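## Task

Grasp the bottle whose cap is green and raise it upright by more than half of its own height, then keep it held there, still upright, through to the end. Other bottles may be nudged out of the way, but every one of them has to be standing when the scene ends.

## Robot and tools

Robot: one Kinova Gen3 arm with seven revolute joints, ending in a Robotiq 2F-85 two-finger gripper. Column order of the joints: waist (joint_1), shoulder (joint_2), upper arm roll (joint_3), elbow (joint_4), forearm roll (joint_5), wrist pitch (joint_6), wrist roll (joint_7). Stated ranges in rad: waist, upper arm roll, forearm roll and wrist roll -6.283 to 6.283; shoulder -2.250 to 2.250; elbow -2.580 to 2.580; wrist pitch -2.100 to 2.100. A real end may sit up to 0.013 rad away from the stated one either way.

Scene frame: origin on the table surface straight beneath the arm base, +z up, +y to the left when facing along +x. The base may be slightly tilted against the table. The frames robotiq_pinch (between the pads when closed) and robotiq_tcp (closed fingertips, a bit farther out) are fixed to the palm; their +z runs out along the fingers and +y along the closing line of the pads.

Cameras: cam_low and cam_wrist, both 504x504 pixels, delivered in that order with every execute_actions result unless "pictures": false is passed. The wrist camera sits on the wrist near the nominal frame wrist_camera_optical (+z looking forward, +x right in the image, +y down), possibly offset by about 24 mm and tilted or rolled by roughly 11 degrees.

Tool execute_actions, argument "actions": a list holding at most one item. An empty list moves nothing and just reports the state. A wait item is {"steps": N} with N up to 300 control steps (1/30 s each), counted from the previous result; the time spent replying is included. A motion item is {"rows": [...], "steps": N}, with 1 to 15 rows and N up to 15 (default 15). Each row drives one control step; if there are fewer rows than steps, the final row is reused. A refused call sends nothing.

Each row is a flat list of 10 numbers, each in [-1, 1], for the single arm: the first seven are joint offsets in the column order above, then gripper position, gripper force_limit, gripper speed. The joint numbers are not absolute angles: they are displacements relative to the joint angles shown in the most recent result that lists them (before any such result, or for later calls within one reply, relative to where the joints stand when the action starts), never relative to the previous row. Scale: 1.0 equals 0.9985 rad for the first four joints and 0.8765 rad for the last three. So a row of all zero joint numbers pulls the arm back to the reference angles; it is not a pause. A request reaching more than 0.013 rad beyond a range end is refused; one beyond the real end is clipped there, and the result may then say "joint sent to its limit".

The gripper numbers are absolute settings, not offsets. position: +1 fully open (85 mm), pads touch near -0.8, -1 closes until blocked. force_limit: pad pressing force, roughly 20 N at -1, 128 N at 0, 235 N at +1 on a 40 mm object; faster closing adds a few newtons. speed: about 20 mm/s at -1, 85 at 0, 150 at +1. A new force_limit or speed only applies after position changes by at least 0.01; to grip more gently, open first. Closing moves the fingertips about 13 mm farther from the wrist, so keep that clearance above the table.

Motion limits: each joint target is held within 0.304 rad (first four joints) or 0.266 rad (last three) of the measured angle, and targets are scaled back if they would move the gripper more than 70 mm from where it is measured. Large moves therefore take several calls, and the arm may not have arrived yet when a result returns. The simulation keeps running while replies are written: the arm keeps heading to the last row sent until it hardly moves or a step is HELD.

Result lines: Joint positions (rad) and Joint velocities (rad/s) in column order; joint torques in the same order (with per-unit offset, scale and noise); object_status for the gripper: 0 moving, 1 blocked while opening, 2 blocked while closing (a grip), 3 reached the target or pads closed together. position_measured is in counts: 3 open, about 78 = 60 mm, 130 = 40 mm, 180 = 20 mm, 230 pads touching. "joint command not followed" means the clearance check (mount blocks and posts count as part of the arm) altered or blocked targets. HELD marks steps whose row was not sent, fully or partly. MOTOR HOT warns from 60 °C; at 75 °C an OVER-TEMPERATURE FAULT makes the arm sag. A TORQUE FAULT (contact torque hitting the load limit: 48.6 N m first four joints, 30.6 N m the rest, held weight included) halts the arm for 10 s and drops the rest of the call.

To grip: send position -1, keep sending it, and confirm object_status 2. Something may briefly pull on a held bottle; keep the grip firm and the bottle vertical.

zoom_image: {"camera": "cam_low" or "cam_wrist", "region": [x0, y0, x1, y1]} in pixels of that camera's latest image, top-left origin, at most 504 by 504; it gives a closer view and moves nothing.

read_manual: optional "section" (only "licences"); returns licence text, no motion.

finished_scene: {"scene": n} with n 1 or 2 ends the current scene irreversibly, grades it and gives the next task. Call it only while the target bottle is lifted and every other bottle stands.

Avoid: dropping or tilting the bottle, knocking any bottle over or off the table, slamming or pushing hard into things, and long holds that heat the motors.

Each tool is called after "Emit:" in YAML: its name, and indented under it one key for each argument.

## Session

Emit:
execute_actions:
  actions: []

Scene clock: 0.00 s of 3900.00 s.
position_measured=3 object_status=3
Joint positions: [ 1.158  0.829  0.311  1.894 -0.799  0.95   0.27 ]
Joint velocities: [ 0.001  0.     0.001  0.    -0.    -0.     0.001]
Joint torques (N m, as the joint torque sensors report them, + toward a larger angle): no reading
Motor temperatures (°C, as the motors report them): [31 31 32 34 42 38 41]

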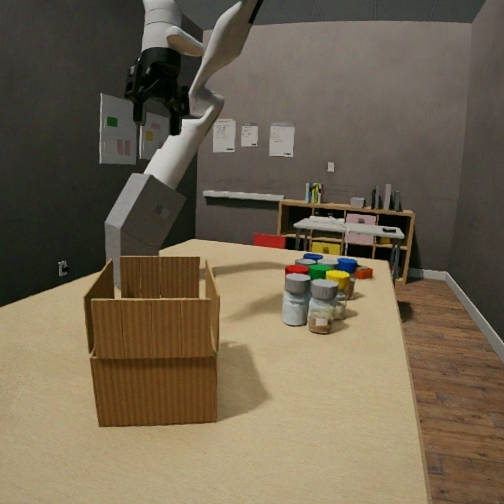

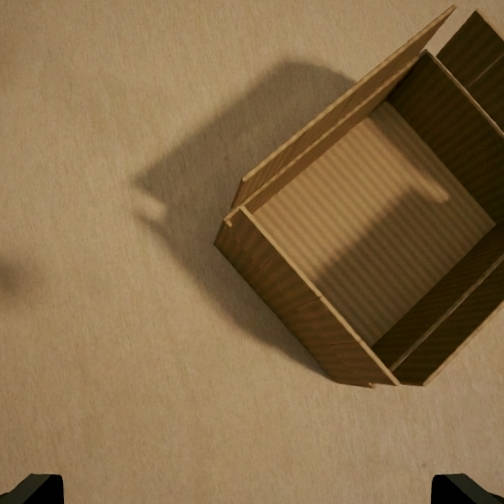

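Emit:
execute_actions:
  actions:
    - {"rows":[[-1,-0.33,-0.311,-0.39,0.4,-0.25,0,1,0,0]]}
  pictures: false

Emit:
execute_actions:
  actions:
    - {"steps":45}

Scene clock: 2.73 s of 3900.00 s.
position_measured=3 object_status=3
Joint positions: [ 0.953  0.662  0.153  1.706 -0.632  0.837  0.27 ]
Joint velocities: [-0.486 -0.282 -0.269 -0.359  0.324 -0.189 -0.002]
Joint torques (N m, as the joint torque sensors report them, + toward a larger angle): [  7.9  -14.45   5.46  -7.26   0.13  -0.91   0.58]
Motor temperatures (°C, as the motors report them): [31 31 32 34 42 38 41]
Steps of this call (steps 1 to 67: nothing new was sent; steps 68 to 82: all 15 steps of this action). Readings (joint positions | what the end effector reports):
68: [1.157 0.828 0.311 1.894 -0.798 0.949 0.270] | position_measured=3 object_status=3
69: [1.150 0.822 0.307 1.889 -0.793 0.945 0.270] | position_measured=3 object_status=3
71: [1.122 0.794 0.283 1.864 -0.770 0.927 0.270] | position_measured=3 object_status=3
75: [1.062 0.738 0.226 1.802 -0.718 0.888 0.270] | position_measured=3 object_status=3
82: the state above

Scene clock: 4.23 s of 3900.00 s.
position_measured=3 object_status=3
Joint positions: [ 0.165  0.5   -0.     1.505 -0.449  0.731  0.27 ]
Joint velocities: [-0.047 -0.004  0.018 -0.001  0.008 -0.006 -0.002]
Joint torques (N m, as the joint torque sensors report them, + toward a larger angle): [  8.92 -18.36   5.82  -6.69   0.39  -0.95   0.62]
Motor temperatures (°C, as the motors report them): [31 31 32 34 42 38 41]
Steps of this call (steps 1 to 45: the robot went on to your last target). Readings (joint positions | what the end effector reports):
1: [0.937 0.653 0.145 1.695 -0.621 0.831 0.270] | position_measured=3 object_status=3
2: [0.920 0.644 0.136 1.683 -0.611 0.825 0.270] | position_measured=3 object_status=3
4: [0.886 0.627 0.121 1.662 -0.592 0.814 0.270] | position_measured=3 object_status=3
8: [0.816 0.598 0.093 1.626 -0.559 0.794 0.270] | position_measured=3 object_status=3
45: the state above

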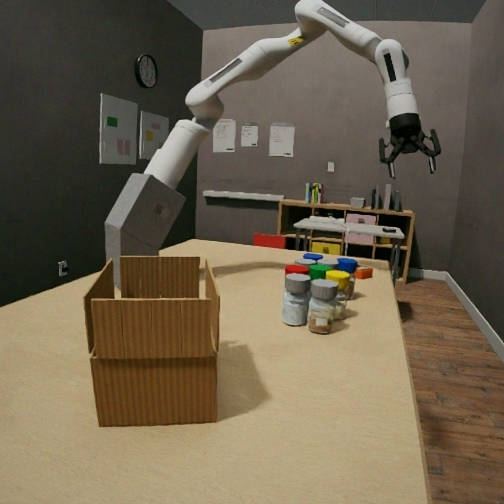

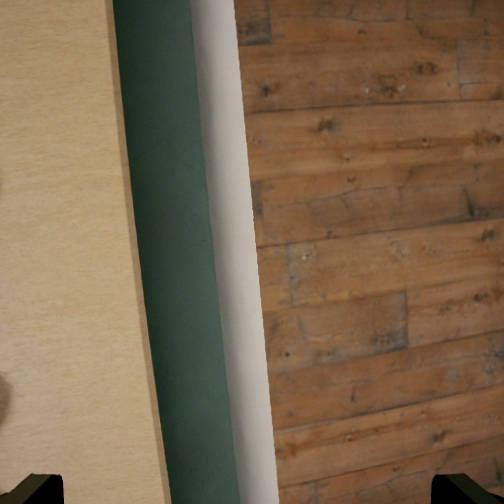

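Emit:
execute_actions:
  actions:
    - {"rows":[[0,-0.06,0,0.716,-0.82,-0.343,0.75,1,0,0]]}
  pictures: false

Emit:
execute_actions:
  actions:
    - {"steps":35}

Scene clock: 5.93 s of 3900.00 s.
position_measured=3 object_status=3
Joint positions: [ 0.164  0.449 -0.     1.886 -0.783  0.474  0.604]
Joint velocities: [ 0.003 -0.025 -0.001  0.806 -0.707 -0.155  0.708]
Joint torques (N m, as the joint torque sensors report them, + toward a larger angle): [  7.61 -16.33   5.13  -5.36   0.36  -0.61   0.59]
Motor temperatures (°C, as the motors report them): [32 31 32 34 42 38 41]
Steps of this call (steps 1 to 15: the robot went on to your last target; steps 16 to 36: nothing new was sent; steps 37 to 51: all 15 steps of this action). Readings (joint positions | what the end effector reports):
37: [0.160 0.499 0.001 1.506 -0.449 0.730 0.270] | position_measured=3 object_status=3
38: [0.160 0.498 0.001 1.511 -0.454 0.725 0.275] | position_measured=3 object_status=3
40: [0.160 0.491 0.001 1.539 -0.477 0.702 0.298] | position_measured=3 object_status=3
44: [0.162 0.468 0.000 1.660 -0.584 0.596 0.405] | position_measured=3 object_status=3
51: the state above

Scene clock: 7.10 s of 3900.00 s.
position_measured=3 object_status=3
Joint positions: [ 0.165  0.44  -0.     2.22  -1.168  0.43   0.927]
Joint velocities: [ 0.     0.002 -0.     0.001  0.001 -0.     0.001]
Joint torques (N m, as the joint torque sensors report them, + toward a larger angle): [  6.24 -13.4    4.59  -2.3    0.2   -0.27   0.62]
Motor temperatures (°C, as the motors report them): [32 31 32 34 42 38 41]
Steps of this call (steps 1 to 30: the robot went on to your last target; steps 31 to 35: nothing new was sent). Readings (joint positions | what the end effector reports):
1: [0.165 0.448 -0.000 1.913 -0.807 0.469 0.628] | position_measured=3 object_status=3
2: [0.165 0.448 -0.000 1.939 -0.830 0.466 0.651] | position_measured=3 object_status=3
4: [0.165 0.446 -0.000 1.991 -0.877 0.459 0.698] | position_measured=3 object_status=3
8: [0.165 0.444 -0.000 2.098 -1.000 0.446 0.803] | position_measured=3 object_status=3
35: the state above
The arm was judged still, so your last target was given up. Only a new action makes it travel on or press farther. Fingers that are still opening or closing keep moving.

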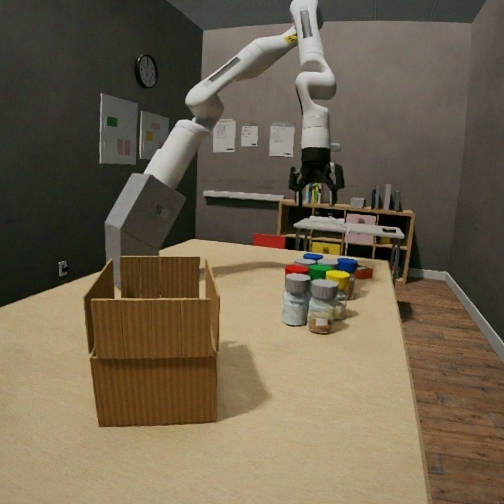

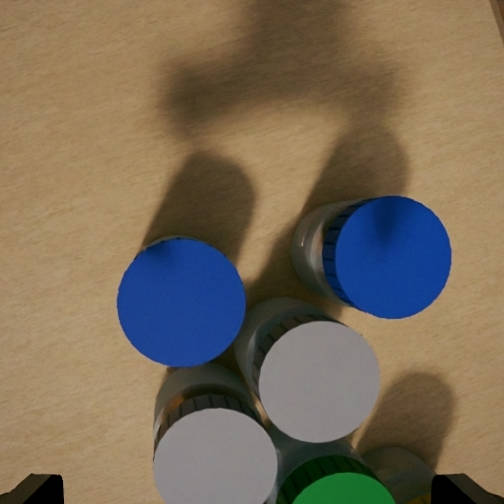

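Emit:
execute_actions:
  actions:
    - {"rows":[[0.055,0.253,0,-0.151,-0.208,-0.009,0.17,1,0,0]]}
  pictures: false

Emit:
execute_actions:
  actions:
    - {"steps":20}

Emit:
zoom_image:
  camera: "cam_low"
  region: [250,170,420,340]

Scene clock: 9.27 s of 3900.00 s.
position_measured=3 object_status=3
Joint positions: [ 0.218  0.684  0.     2.071 -1.349  0.422  1.075]
Joint velocities: [ 0.015  0.055 -0.004 -0.03  -0.026  0.005  0.021]
Joint torques (N m, as the joint torque sensors report them, + toward a larger angle): [  7.64 -16.15   4.68  -1.41   0.35  -0.32   0.91]
Motor temperatures (°C, as the motors report them): [32 31 32 34 42 38 41]
Steps of this call (steps 1 to 50: nothing new was sent; steps 51 to 65: all 15 steps of this action). Readings (joint positions | what the end effector reports):
51: [0.166 0.442 -0.000 2.219 -1.168 0.430 0.928] | position_measured=3 object_status=3
52: [0.167 0.449 -0.001 2.216 -1.172 0.431 0.931] | position_measured=3 object_status=3
54: [0.174 0.479 -0.001 2.200 -1.191 0.430 0.946] | position_measured=3 object_status=3
58: [0.198 0.590 -0.001 2.133 -1.272 0.426 1.012] | position_measured=3 object_status=3
65: the state above

Scene clock: 9.93 s of 3900.00 s.
position_measured=3 object_status=3
Joint positions: [ 0.22   0.693 -0.     2.069 -1.35   0.422  1.076]
Joint velocities: [-0.     0.002 -0.     0.    -0.001 -0.     0.   ]
Joint torques (N m, as the joint torque sensors report them, + toward a larger angle): [  8.01 -15.43   4.94  -1.8    0.08  -0.31   0.63]
Motor temperatures (°C, as the motors report them): [32 31 32 34 42 38 41]
Steps of this call (steps 1 to 15: the robot went on to your last target; steps 16 to 20: nothing new was sent). Readings (joint positions | what the end effector reports):
1: [0.219 0.686 -0.000 2.070 -1.349 0.422 1.076] | position_measured=3 object_status=3
2: [0.219 0.688 -0.000 2.070 -1.350 0.422 1.076] | position_measured=3 object_status=3
4: [0.219 0.690 -0.000 2.070 -1.350 0.422 1.076] | position_measured=3 object_status=3
8: [0.220 0.692 -0.000 2.069 -1.350 0.422 1.076] | position_measured=3 object_status=3
20: the state above
The arm was judged still, so your last target was given up. Only a new action makes it travel on or press farther. Fingers that are still opening or closing keep moving.

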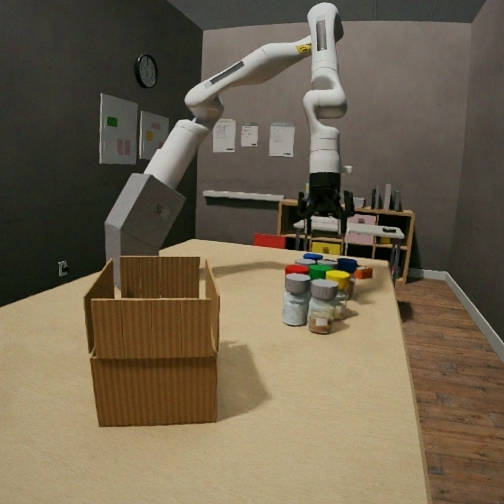

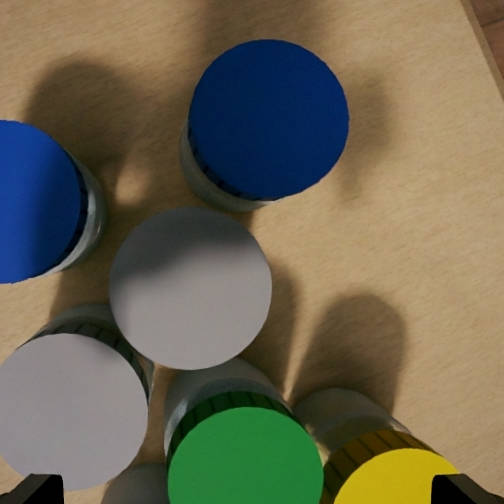

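Region (250, 170, 420, 340) of cam_low's 504x504 image, scaled by 2.965, with more detail than that image has.

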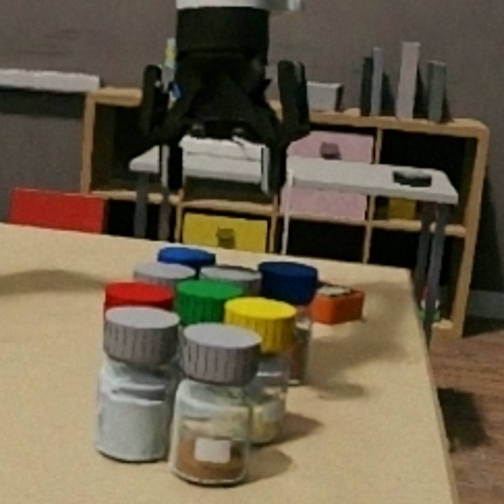

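Emit:
execute_actions:
  actions:
    - {"rows":[[-0.01,0.14,0,-0.044,-0.254,-0.016,1,0.6,0,0]]}
  pictures: false

Emit:
execute_actions:
  actions:
    - {"steps":30}

Emit:
zoom_image:
  camera: "cam_low"
  region: [250,170,420,340]

Scene clock: 12.43 s of 3900.00 s.
position_measured=53 object_status=0
Joint positions: [ 0.211  0.826 -0.     2.027 -1.565  0.409  1.582]
Joint velocities: [-0.004  0.057 -0.001 -0.016 -0.076 -0.002  1.215]
Joint torques (N m, as the joint torque sensors report them, + toward a larger angle): [  8.31 -16.5    4.98  -0.84   0.3   -0.24   0.66]
Motor temperatures (°C, as the motors report them): [32 31 32 34 42 38 41]
Steps of this call (steps 1 to 60: nothing new was sent; steps 61 to 75: all 15 steps of this action). Readings (joint positions | what the end effector reports):
61: [0.220 0.694 -0.000 2.069 -1.351 0.422 1.078] | position_measured=3 object_status=0
62: [0.219 0.701 -0.000 2.067 -1.359 0.422 1.087] | position_measured=4 object_status=0
64: [0.217 0.731 -0.000 2.058 -1.401 0.420 1.137] | position_measured=15 object_status=0
68: [0.213 0.790 -0.000 2.039 -1.505 0.413 1.297] | position_measured=43 object_status=0
75: the state above

Scene clock: 13.43 s of 3900.00 s.
position_measured=53 object_status=3
Joint positions: [ 0.21   0.833 -0.     2.025 -1.573  0.408  1.953]
Joint velocities: [ 0.001  0.001  0.     0.001 -0.001 -0.001  0.   ]
Joint torques (N m, as the joint torque sensors report them, + toward a larger angle): [  8.66 -16.31   4.94  -0.84   0.08  -0.19   0.44]
Motor temperatures (°C, as the motors report them): [32 31 32 34 42 38 41]
Steps of this call (steps 1 to 30: the robot went on to your last target). Readings (joint positions | what the end effector reports):
1: [0.210 0.827 -0.000 2.027 -1.567 0.409 1.622] | position_measured=53 object_status=0
2: [0.210 0.829 -0.000 2.026 -1.569 0.409 1.663] | position_measured=53 object_status=0
4: [0.210 0.830 -0.000 2.026 -1.571 0.409 1.744] | position_measured=53 object_status=0
8: [0.210 0.832 -0.000 2.025 -1.572 0.408 1.897] | position_measured=53 object_status=3
30: the state above
The arm was judged still, so your last target was given up. Only a new action makes it travel on or press farther. Fingers that are still opening or closing keep moving.

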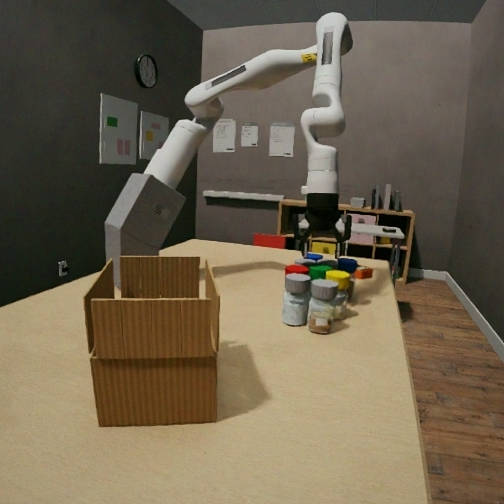

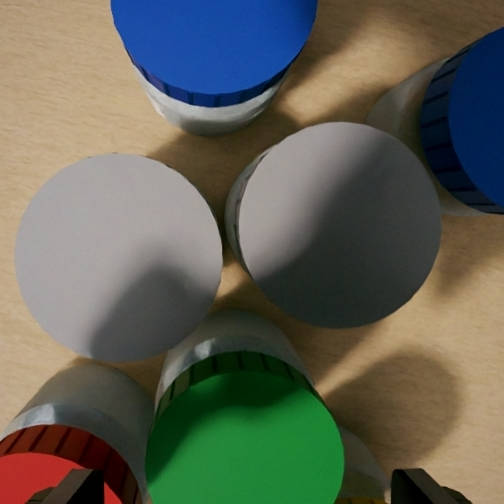

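Region (250, 170, 420, 340) of cam_low's 504x504 image, scaled by 2.965, with more detail than that image has.

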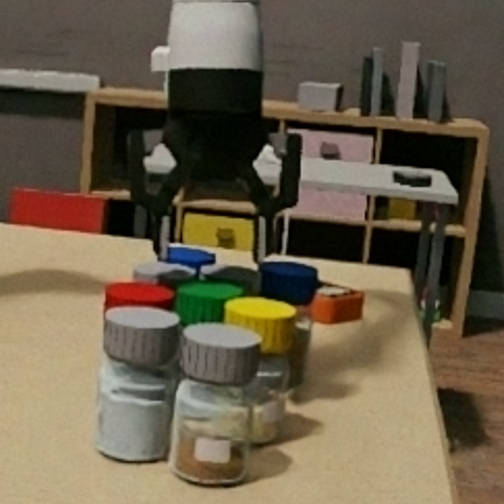

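Emit:
execute_actions:
  actions:
    - {"rows":[[0,0,0,0,0,0,0.9,0.45,0,0]]}
  pictures: false

Emit:
execute_actions:
  actions:
    - {"steps":25}

Scene clock: 15.20 s of 3900.00 s.
position_measured=72 object_status=3
Joint positions: [ 0.21   0.833 -0.     2.025 -1.573  0.408  2.459]
Joint velocities: [-0.     0.    -0.    -0.     0.001  0.001  1.216]
Joint torques (N m, as the joint torque sensors report them, + toward a larger angle): [  8.53 -16.3    4.78  -0.86   0.08  -0.16   0.39]
Motor temperatures (°C, as the motors report them): [32 31 32 34 42 38 41]
Steps of this call (steps 1 to 38: nothing new was sent; steps 39 to 53: all 15 steps of this action). Readings (joint positions | what the end effector reports):
39: [0.210 0.833 -0.000 2.025 -1.573 0.408 1.954] | position_measured=53 object_status=0
40: [0.210 0.833 -0.000 2.025 -1.573 0.408 1.964] | position_measured=55 object_status=0
42: [0.210 0.833 -0.000 2.025 -1.573 0.408 2.014] | position_measured=64 object_status=0
46: [0.210 0.833 -0.000 2.025 -1.573 0.408 2.174] | position_measured=72 object_status=0
53: the state above

Scene clock: 16.03 s of 3900.00 s.
position_measured=72 object_status=3
Joint positions: [ 0.21   0.833 -0.     2.025 -1.573  0.408  2.742]
Joint velocities: [-0.    -0.001 -0.    -0.     0.    -0.001  0.   ]
Joint torques (N m, as the joint torque sensors report them, + toward a larger angle): [  8.49 -16.12   5.01  -0.86   0.24  -0.24   0.58]
Motor temperatures (°C, as the motors report them): [32 31 32 34 42 38 41]
Steps of this call (steps 1 to 25: the robot went on to your last target). Readings (joint positions | what the end effector reports):
1: [0.210 0.833 -0.000 2.025 -1.573 0.408 2.499] | position_measured=72 object_status=3
2: [0.210 0.833 -0.000 2.025 -1.573 0.408 2.540] | position_measured=72 object_status=3
4: [0.210 0.833 -0.000 2.025 -1.573 0.408 2.621] | position_measured=72 object_status=3
8: [0.210 0.833 -0.000 2.025 -1.573 0.408 2.728] | position_measured=72 object_status=3
25: the state above

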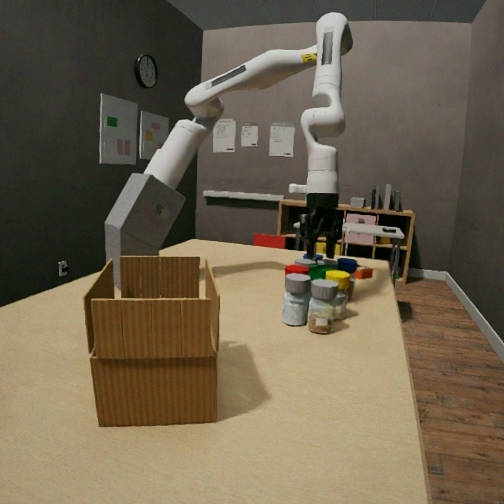

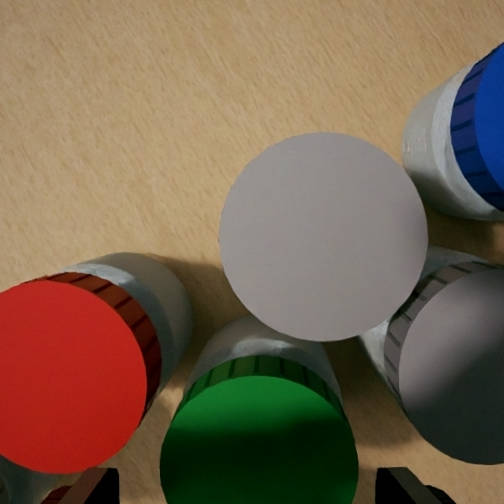

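Emit:
execute_actions:
  actions:
    - {"rows":[[-0.03,0.061,0,-0.029,-0.12,-0.005,0.2,0.42,0,0]]}

Emit:
zoom_image:
  camera: "cam_low"
  region: [250,170,420,340]

Scene clock: 17.63 s of 3900.00 s.
position_measured=76 object_status=3
Joint positions: [ 0.181  0.893 -0.     1.997 -1.678  0.404  2.916]
Joint velocities: [-0.006  0.007  0.    -0.001 -0.003 -0.001  0.006]
Joint torques (N m, as the joint torque sensors report them, + toward a larger angle): [  8.69 -16.8    4.99  -0.49   0.18  -0.24   0.24]
Motor temperatures (°C, as the motors report them): [32 31 32 34 42 38 41]
Steps of this call (steps 1 to 15: the robot went on to your last target; steps 16 to 33: nothing new was sent; steps 34 to 48: all 15 steps of this action). Readings (joint positions | what the end effector reports):
34: [0.210 0.834 -0.000 2.025 -1.574 0.408 2.743] | position_measured=72 object_status=0
35: [0.207 0.838 0.000 2.023 -1.579 0.408 2.753] | position_measured=73 object_status=0
37: [0.198 0.858 0.000 2.014 -1.609 0.407 2.803] | position_measured=75 object_status=0
41: [0.183 0.887 -0.001 1.999 -1.669 0.405 2.902] | position_measured=76 object_status=0
48: the state above

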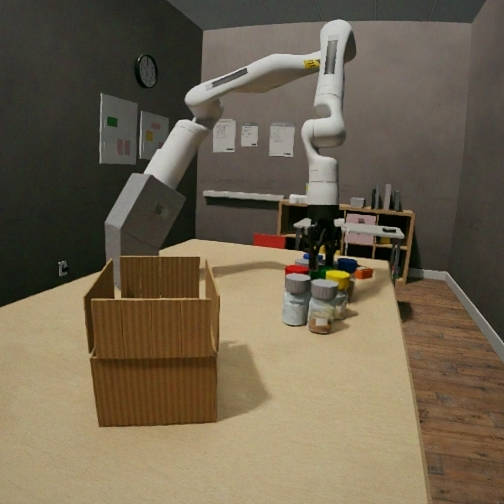

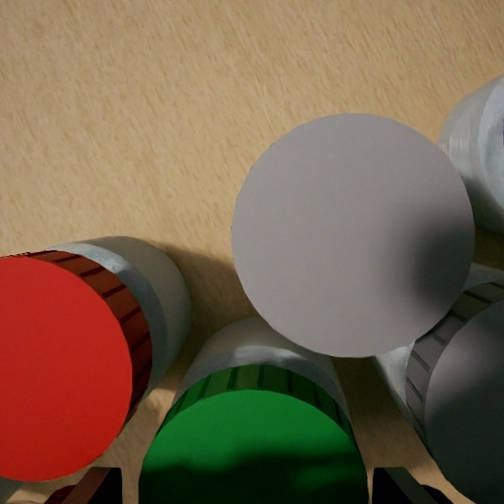

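Region (250, 170, 420, 340) of cam_low's 504x504 image, scaled by 2.965, with more detail than that image has.

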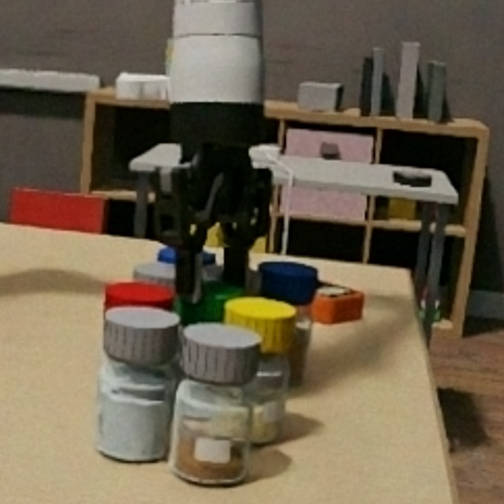

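Emit:
execute_actions:
  actions:
    - {"rows":[[-0.008,0.011,0,-0.005,-0.02,0,0.02,0.42,0,0],[-0.008,0.011,0,-0.005,-0.02,0,0.02,0.42,0,0],[-0.014,0.026,0,-0.013,-0.05,0,0.055,0.42,0,0],[-0.014,0.026,0,-0.013,-0.05,0,0.055,0.42,0,0],[-0.02,0.042,0,-0.021,-0.08,-0.003,0.09,0.42,0,0]]}

Emit:
execute_actions:
  actions:
    - {"rows":[[0,0,0,0,0,0,0,-1,-0.4,-0.7]]}

Scene clock: 19.03 s of 3900.00 s.
position_measured=76 object_status=3
Joint positions: [ 0.161  0.934 -0.     1.976 -1.747  0.401  2.995]
Joint velocities: [-0.004  0.009  0.001 -0.003 -0.007  0.     0.009]
Joint torques (N m, as the joint torque sensors report them, + toward a larger angle): [  8.79 -16.88   5.28  -0.31  -0.01  -0.28   0.92]
Motor temperatures (°C, as the motors report them): [32 31 32 34 42 38 41]
Steps of this call (steps 1 to 15: the robot went on to your last target; steps 16 to 27: nothing new was sent; steps 28 to 42: all 15 steps of this action). Readings (joint positions | what the end effector reports):
28: [0.179 0.895 -0.000 1.996 -1.679 0.404 2.918] | position_measured=76 object_status=3
29: [0.177 0.898 0.000 1.995 -1.683 0.404 2.922] | position_measured=76 object_status=3
31: [0.173 0.906 -0.000 1.991 -1.696 0.404 2.937] | position_measured=76 object_status=3
35: [0.164 0.927 -0.001 1.980 -1.734 0.402 2.980] | position_measured=76 object_status=3
42: the state above

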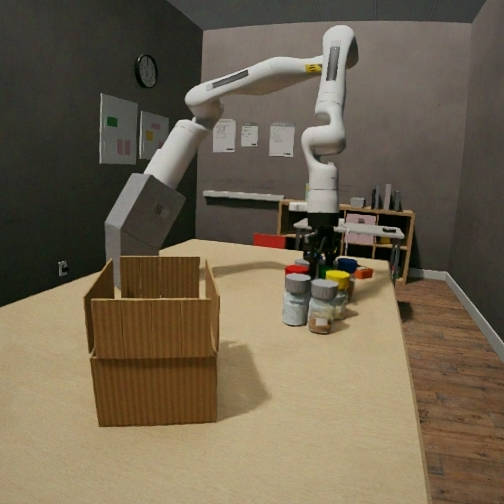

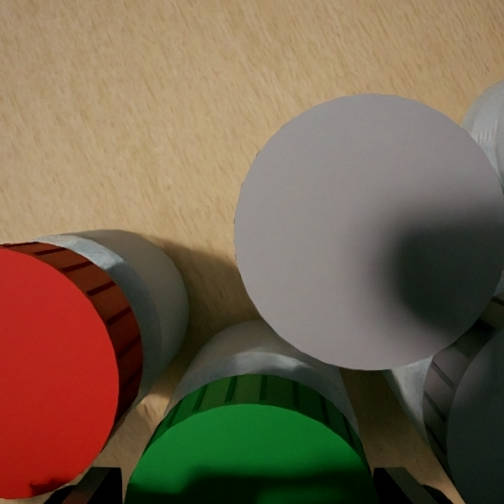

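Scene clock: 19.53 s of 3900.00 s.
position_measured=98 object_status=2
Joint positions: [ 0.161  0.932 -0.     1.976 -1.747  0.402  2.995]
Joint velocities: [-0.001  0.001  0.    -0.001  0.     0.    -0.   ]
Joint torques (N m, as the joint torque sensors report them, + toward a larger angle): [  8.48 -15.4    5.15  -0.54   0.16  -0.56   0.59]
Motor temperatures (°C, as the motors report them): [32 31 32 34 42 38 41]
Steps of this call (steps 1 to 15: all 15 steps of this action). Readings (joint positions | what the end effector reports):
1: [0.161 0.934 -0.000 1.976 -1.747 0.401 2.995] | position_measured=76 object_status=0
2: [0.161 0.934 -0.000 1.976 -1.747 0.401 2.995] | position_measured=77 object_status=0
4: [0.161 0.934 -0.000 1.976 -1.747 0.401 2.995] | position_measured=82 object_status=0
8: [0.161 0.932 -0.000 1.976 -1.747 0.402 2.995] | position_measured=94 object_status=0
15: the state above

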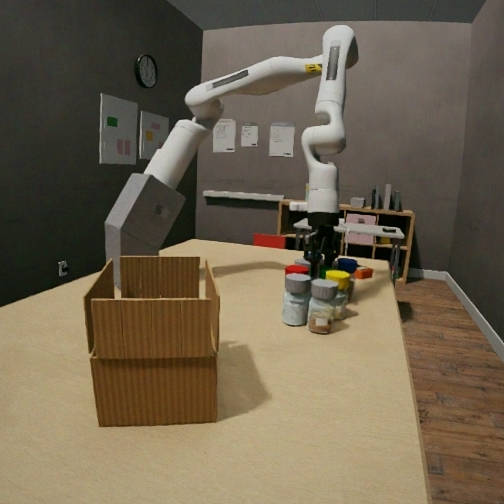

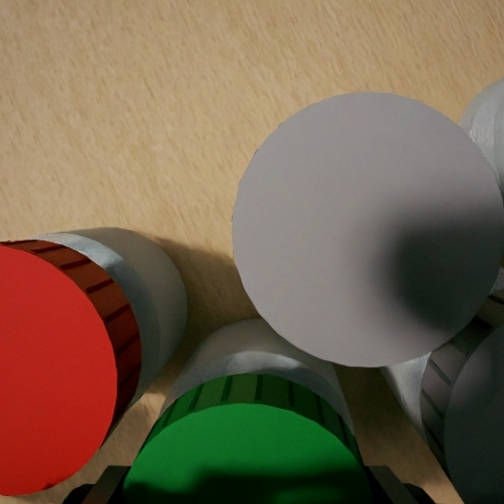

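Emit:
execute_actions:
  actions:
    - {"rows":[[0.042,-0.1,0,0.048,0.2,0.008,-0.22,-1,-0.4,-0.7]]}
  pictures: false

Emit:
execute_actions:
  actions:
    - {"rows":[[0.044,-0.105,0,0.035,0.22,0.02,-0.24,-1,-0.4,-0.7]]}

Scene clock: 20.70 s of 3900.00 s.
position_measured=98 object_status=2
Joint positions: [ 0.203  0.834 -0.     2.024 -1.572  0.409  2.802]
Joint velocities: [ 0.006 -0.015 -0.001  0.001  0.005  0.002 -0.007]
Joint torques (N m, as the joint torque sensors report them, + toward a larger angle): [  8.95 -16.57   5.42  -1.09  -0.1   -0.29   0.54]
Motor temperatures (°C, as the motors report them): [32 31 32 34 42 38 41]
Steps of this call (steps 1 to 15: the robot went on to your last target; steps 16 to 20: nothing new was sent; steps 21 to 35: all 15 steps of this action). Readings (joint positions | what the end effector reports):
21: [0.162 0.931 -0.001 1.977 -1.746 0.402 2.993] | position_measured=98 object_status=2
22: [0.165 0.925 -0.001 1.979 -1.737 0.402 2.984] | position_measured=98 object_status=2
24: [0.177 0.896 -0.002 1.992 -1.692 0.404 2.934] | position_measured=98 object_status=2
28: [0.198 0.844 0.000 2.018 -1.590 0.408 2.822] | position_measured=98 object_status=2
35: the state above

Scene clock: 21.20 s of 3900.00 s.
position_measured=98 object_status=2
Joint positions: [ 0.246  0.73  -0.     2.058 -1.38   0.426  2.593]
Joint velocities: [ 0.007 -0.016 -0.     0.002  0.004  0.003 -0.007]
Joint torques (N m, as the joint torque sensors report them, + toward a larger angle): [  8.29 -16.17   5.12  -1.42   0.12  -0.39   0.51]
Motor temperatures (°C, as the motors report them): [32 31 32 34 42 38 41]
Steps of this call (steps 1 to 15: all 15 steps of this action). Readings (joint positions | what the end effector reports):
1: [0.203 0.832 -0.000 2.024 -1.571 0.409 2.801] | position_measured=98 object_status=2
2: [0.206 0.825 -0.001 2.026 -1.562 0.410 2.791] | position_measured=98 object_status=2
4: [0.219 0.797 -0.001 2.035 -1.515 0.414 2.740] | position_measured=98 object_status=2
8: [0.241 0.742 0.000 2.054 -1.402 0.424 2.617] | position_measured=98 object_status=2
15: the state above

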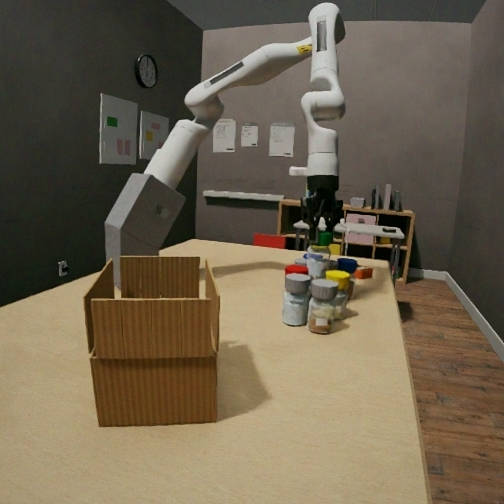

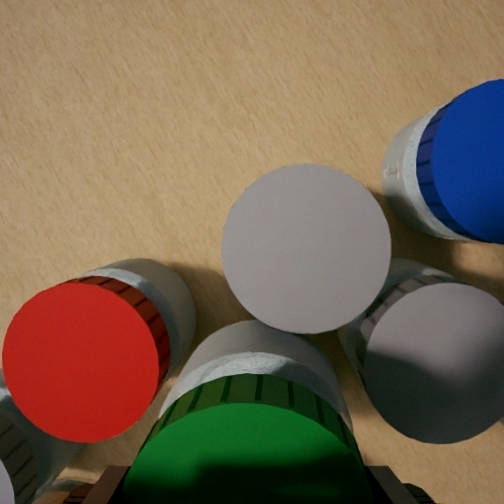

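Emit:
finished_scene:
  scene: 1

The scene is finished: the task was done.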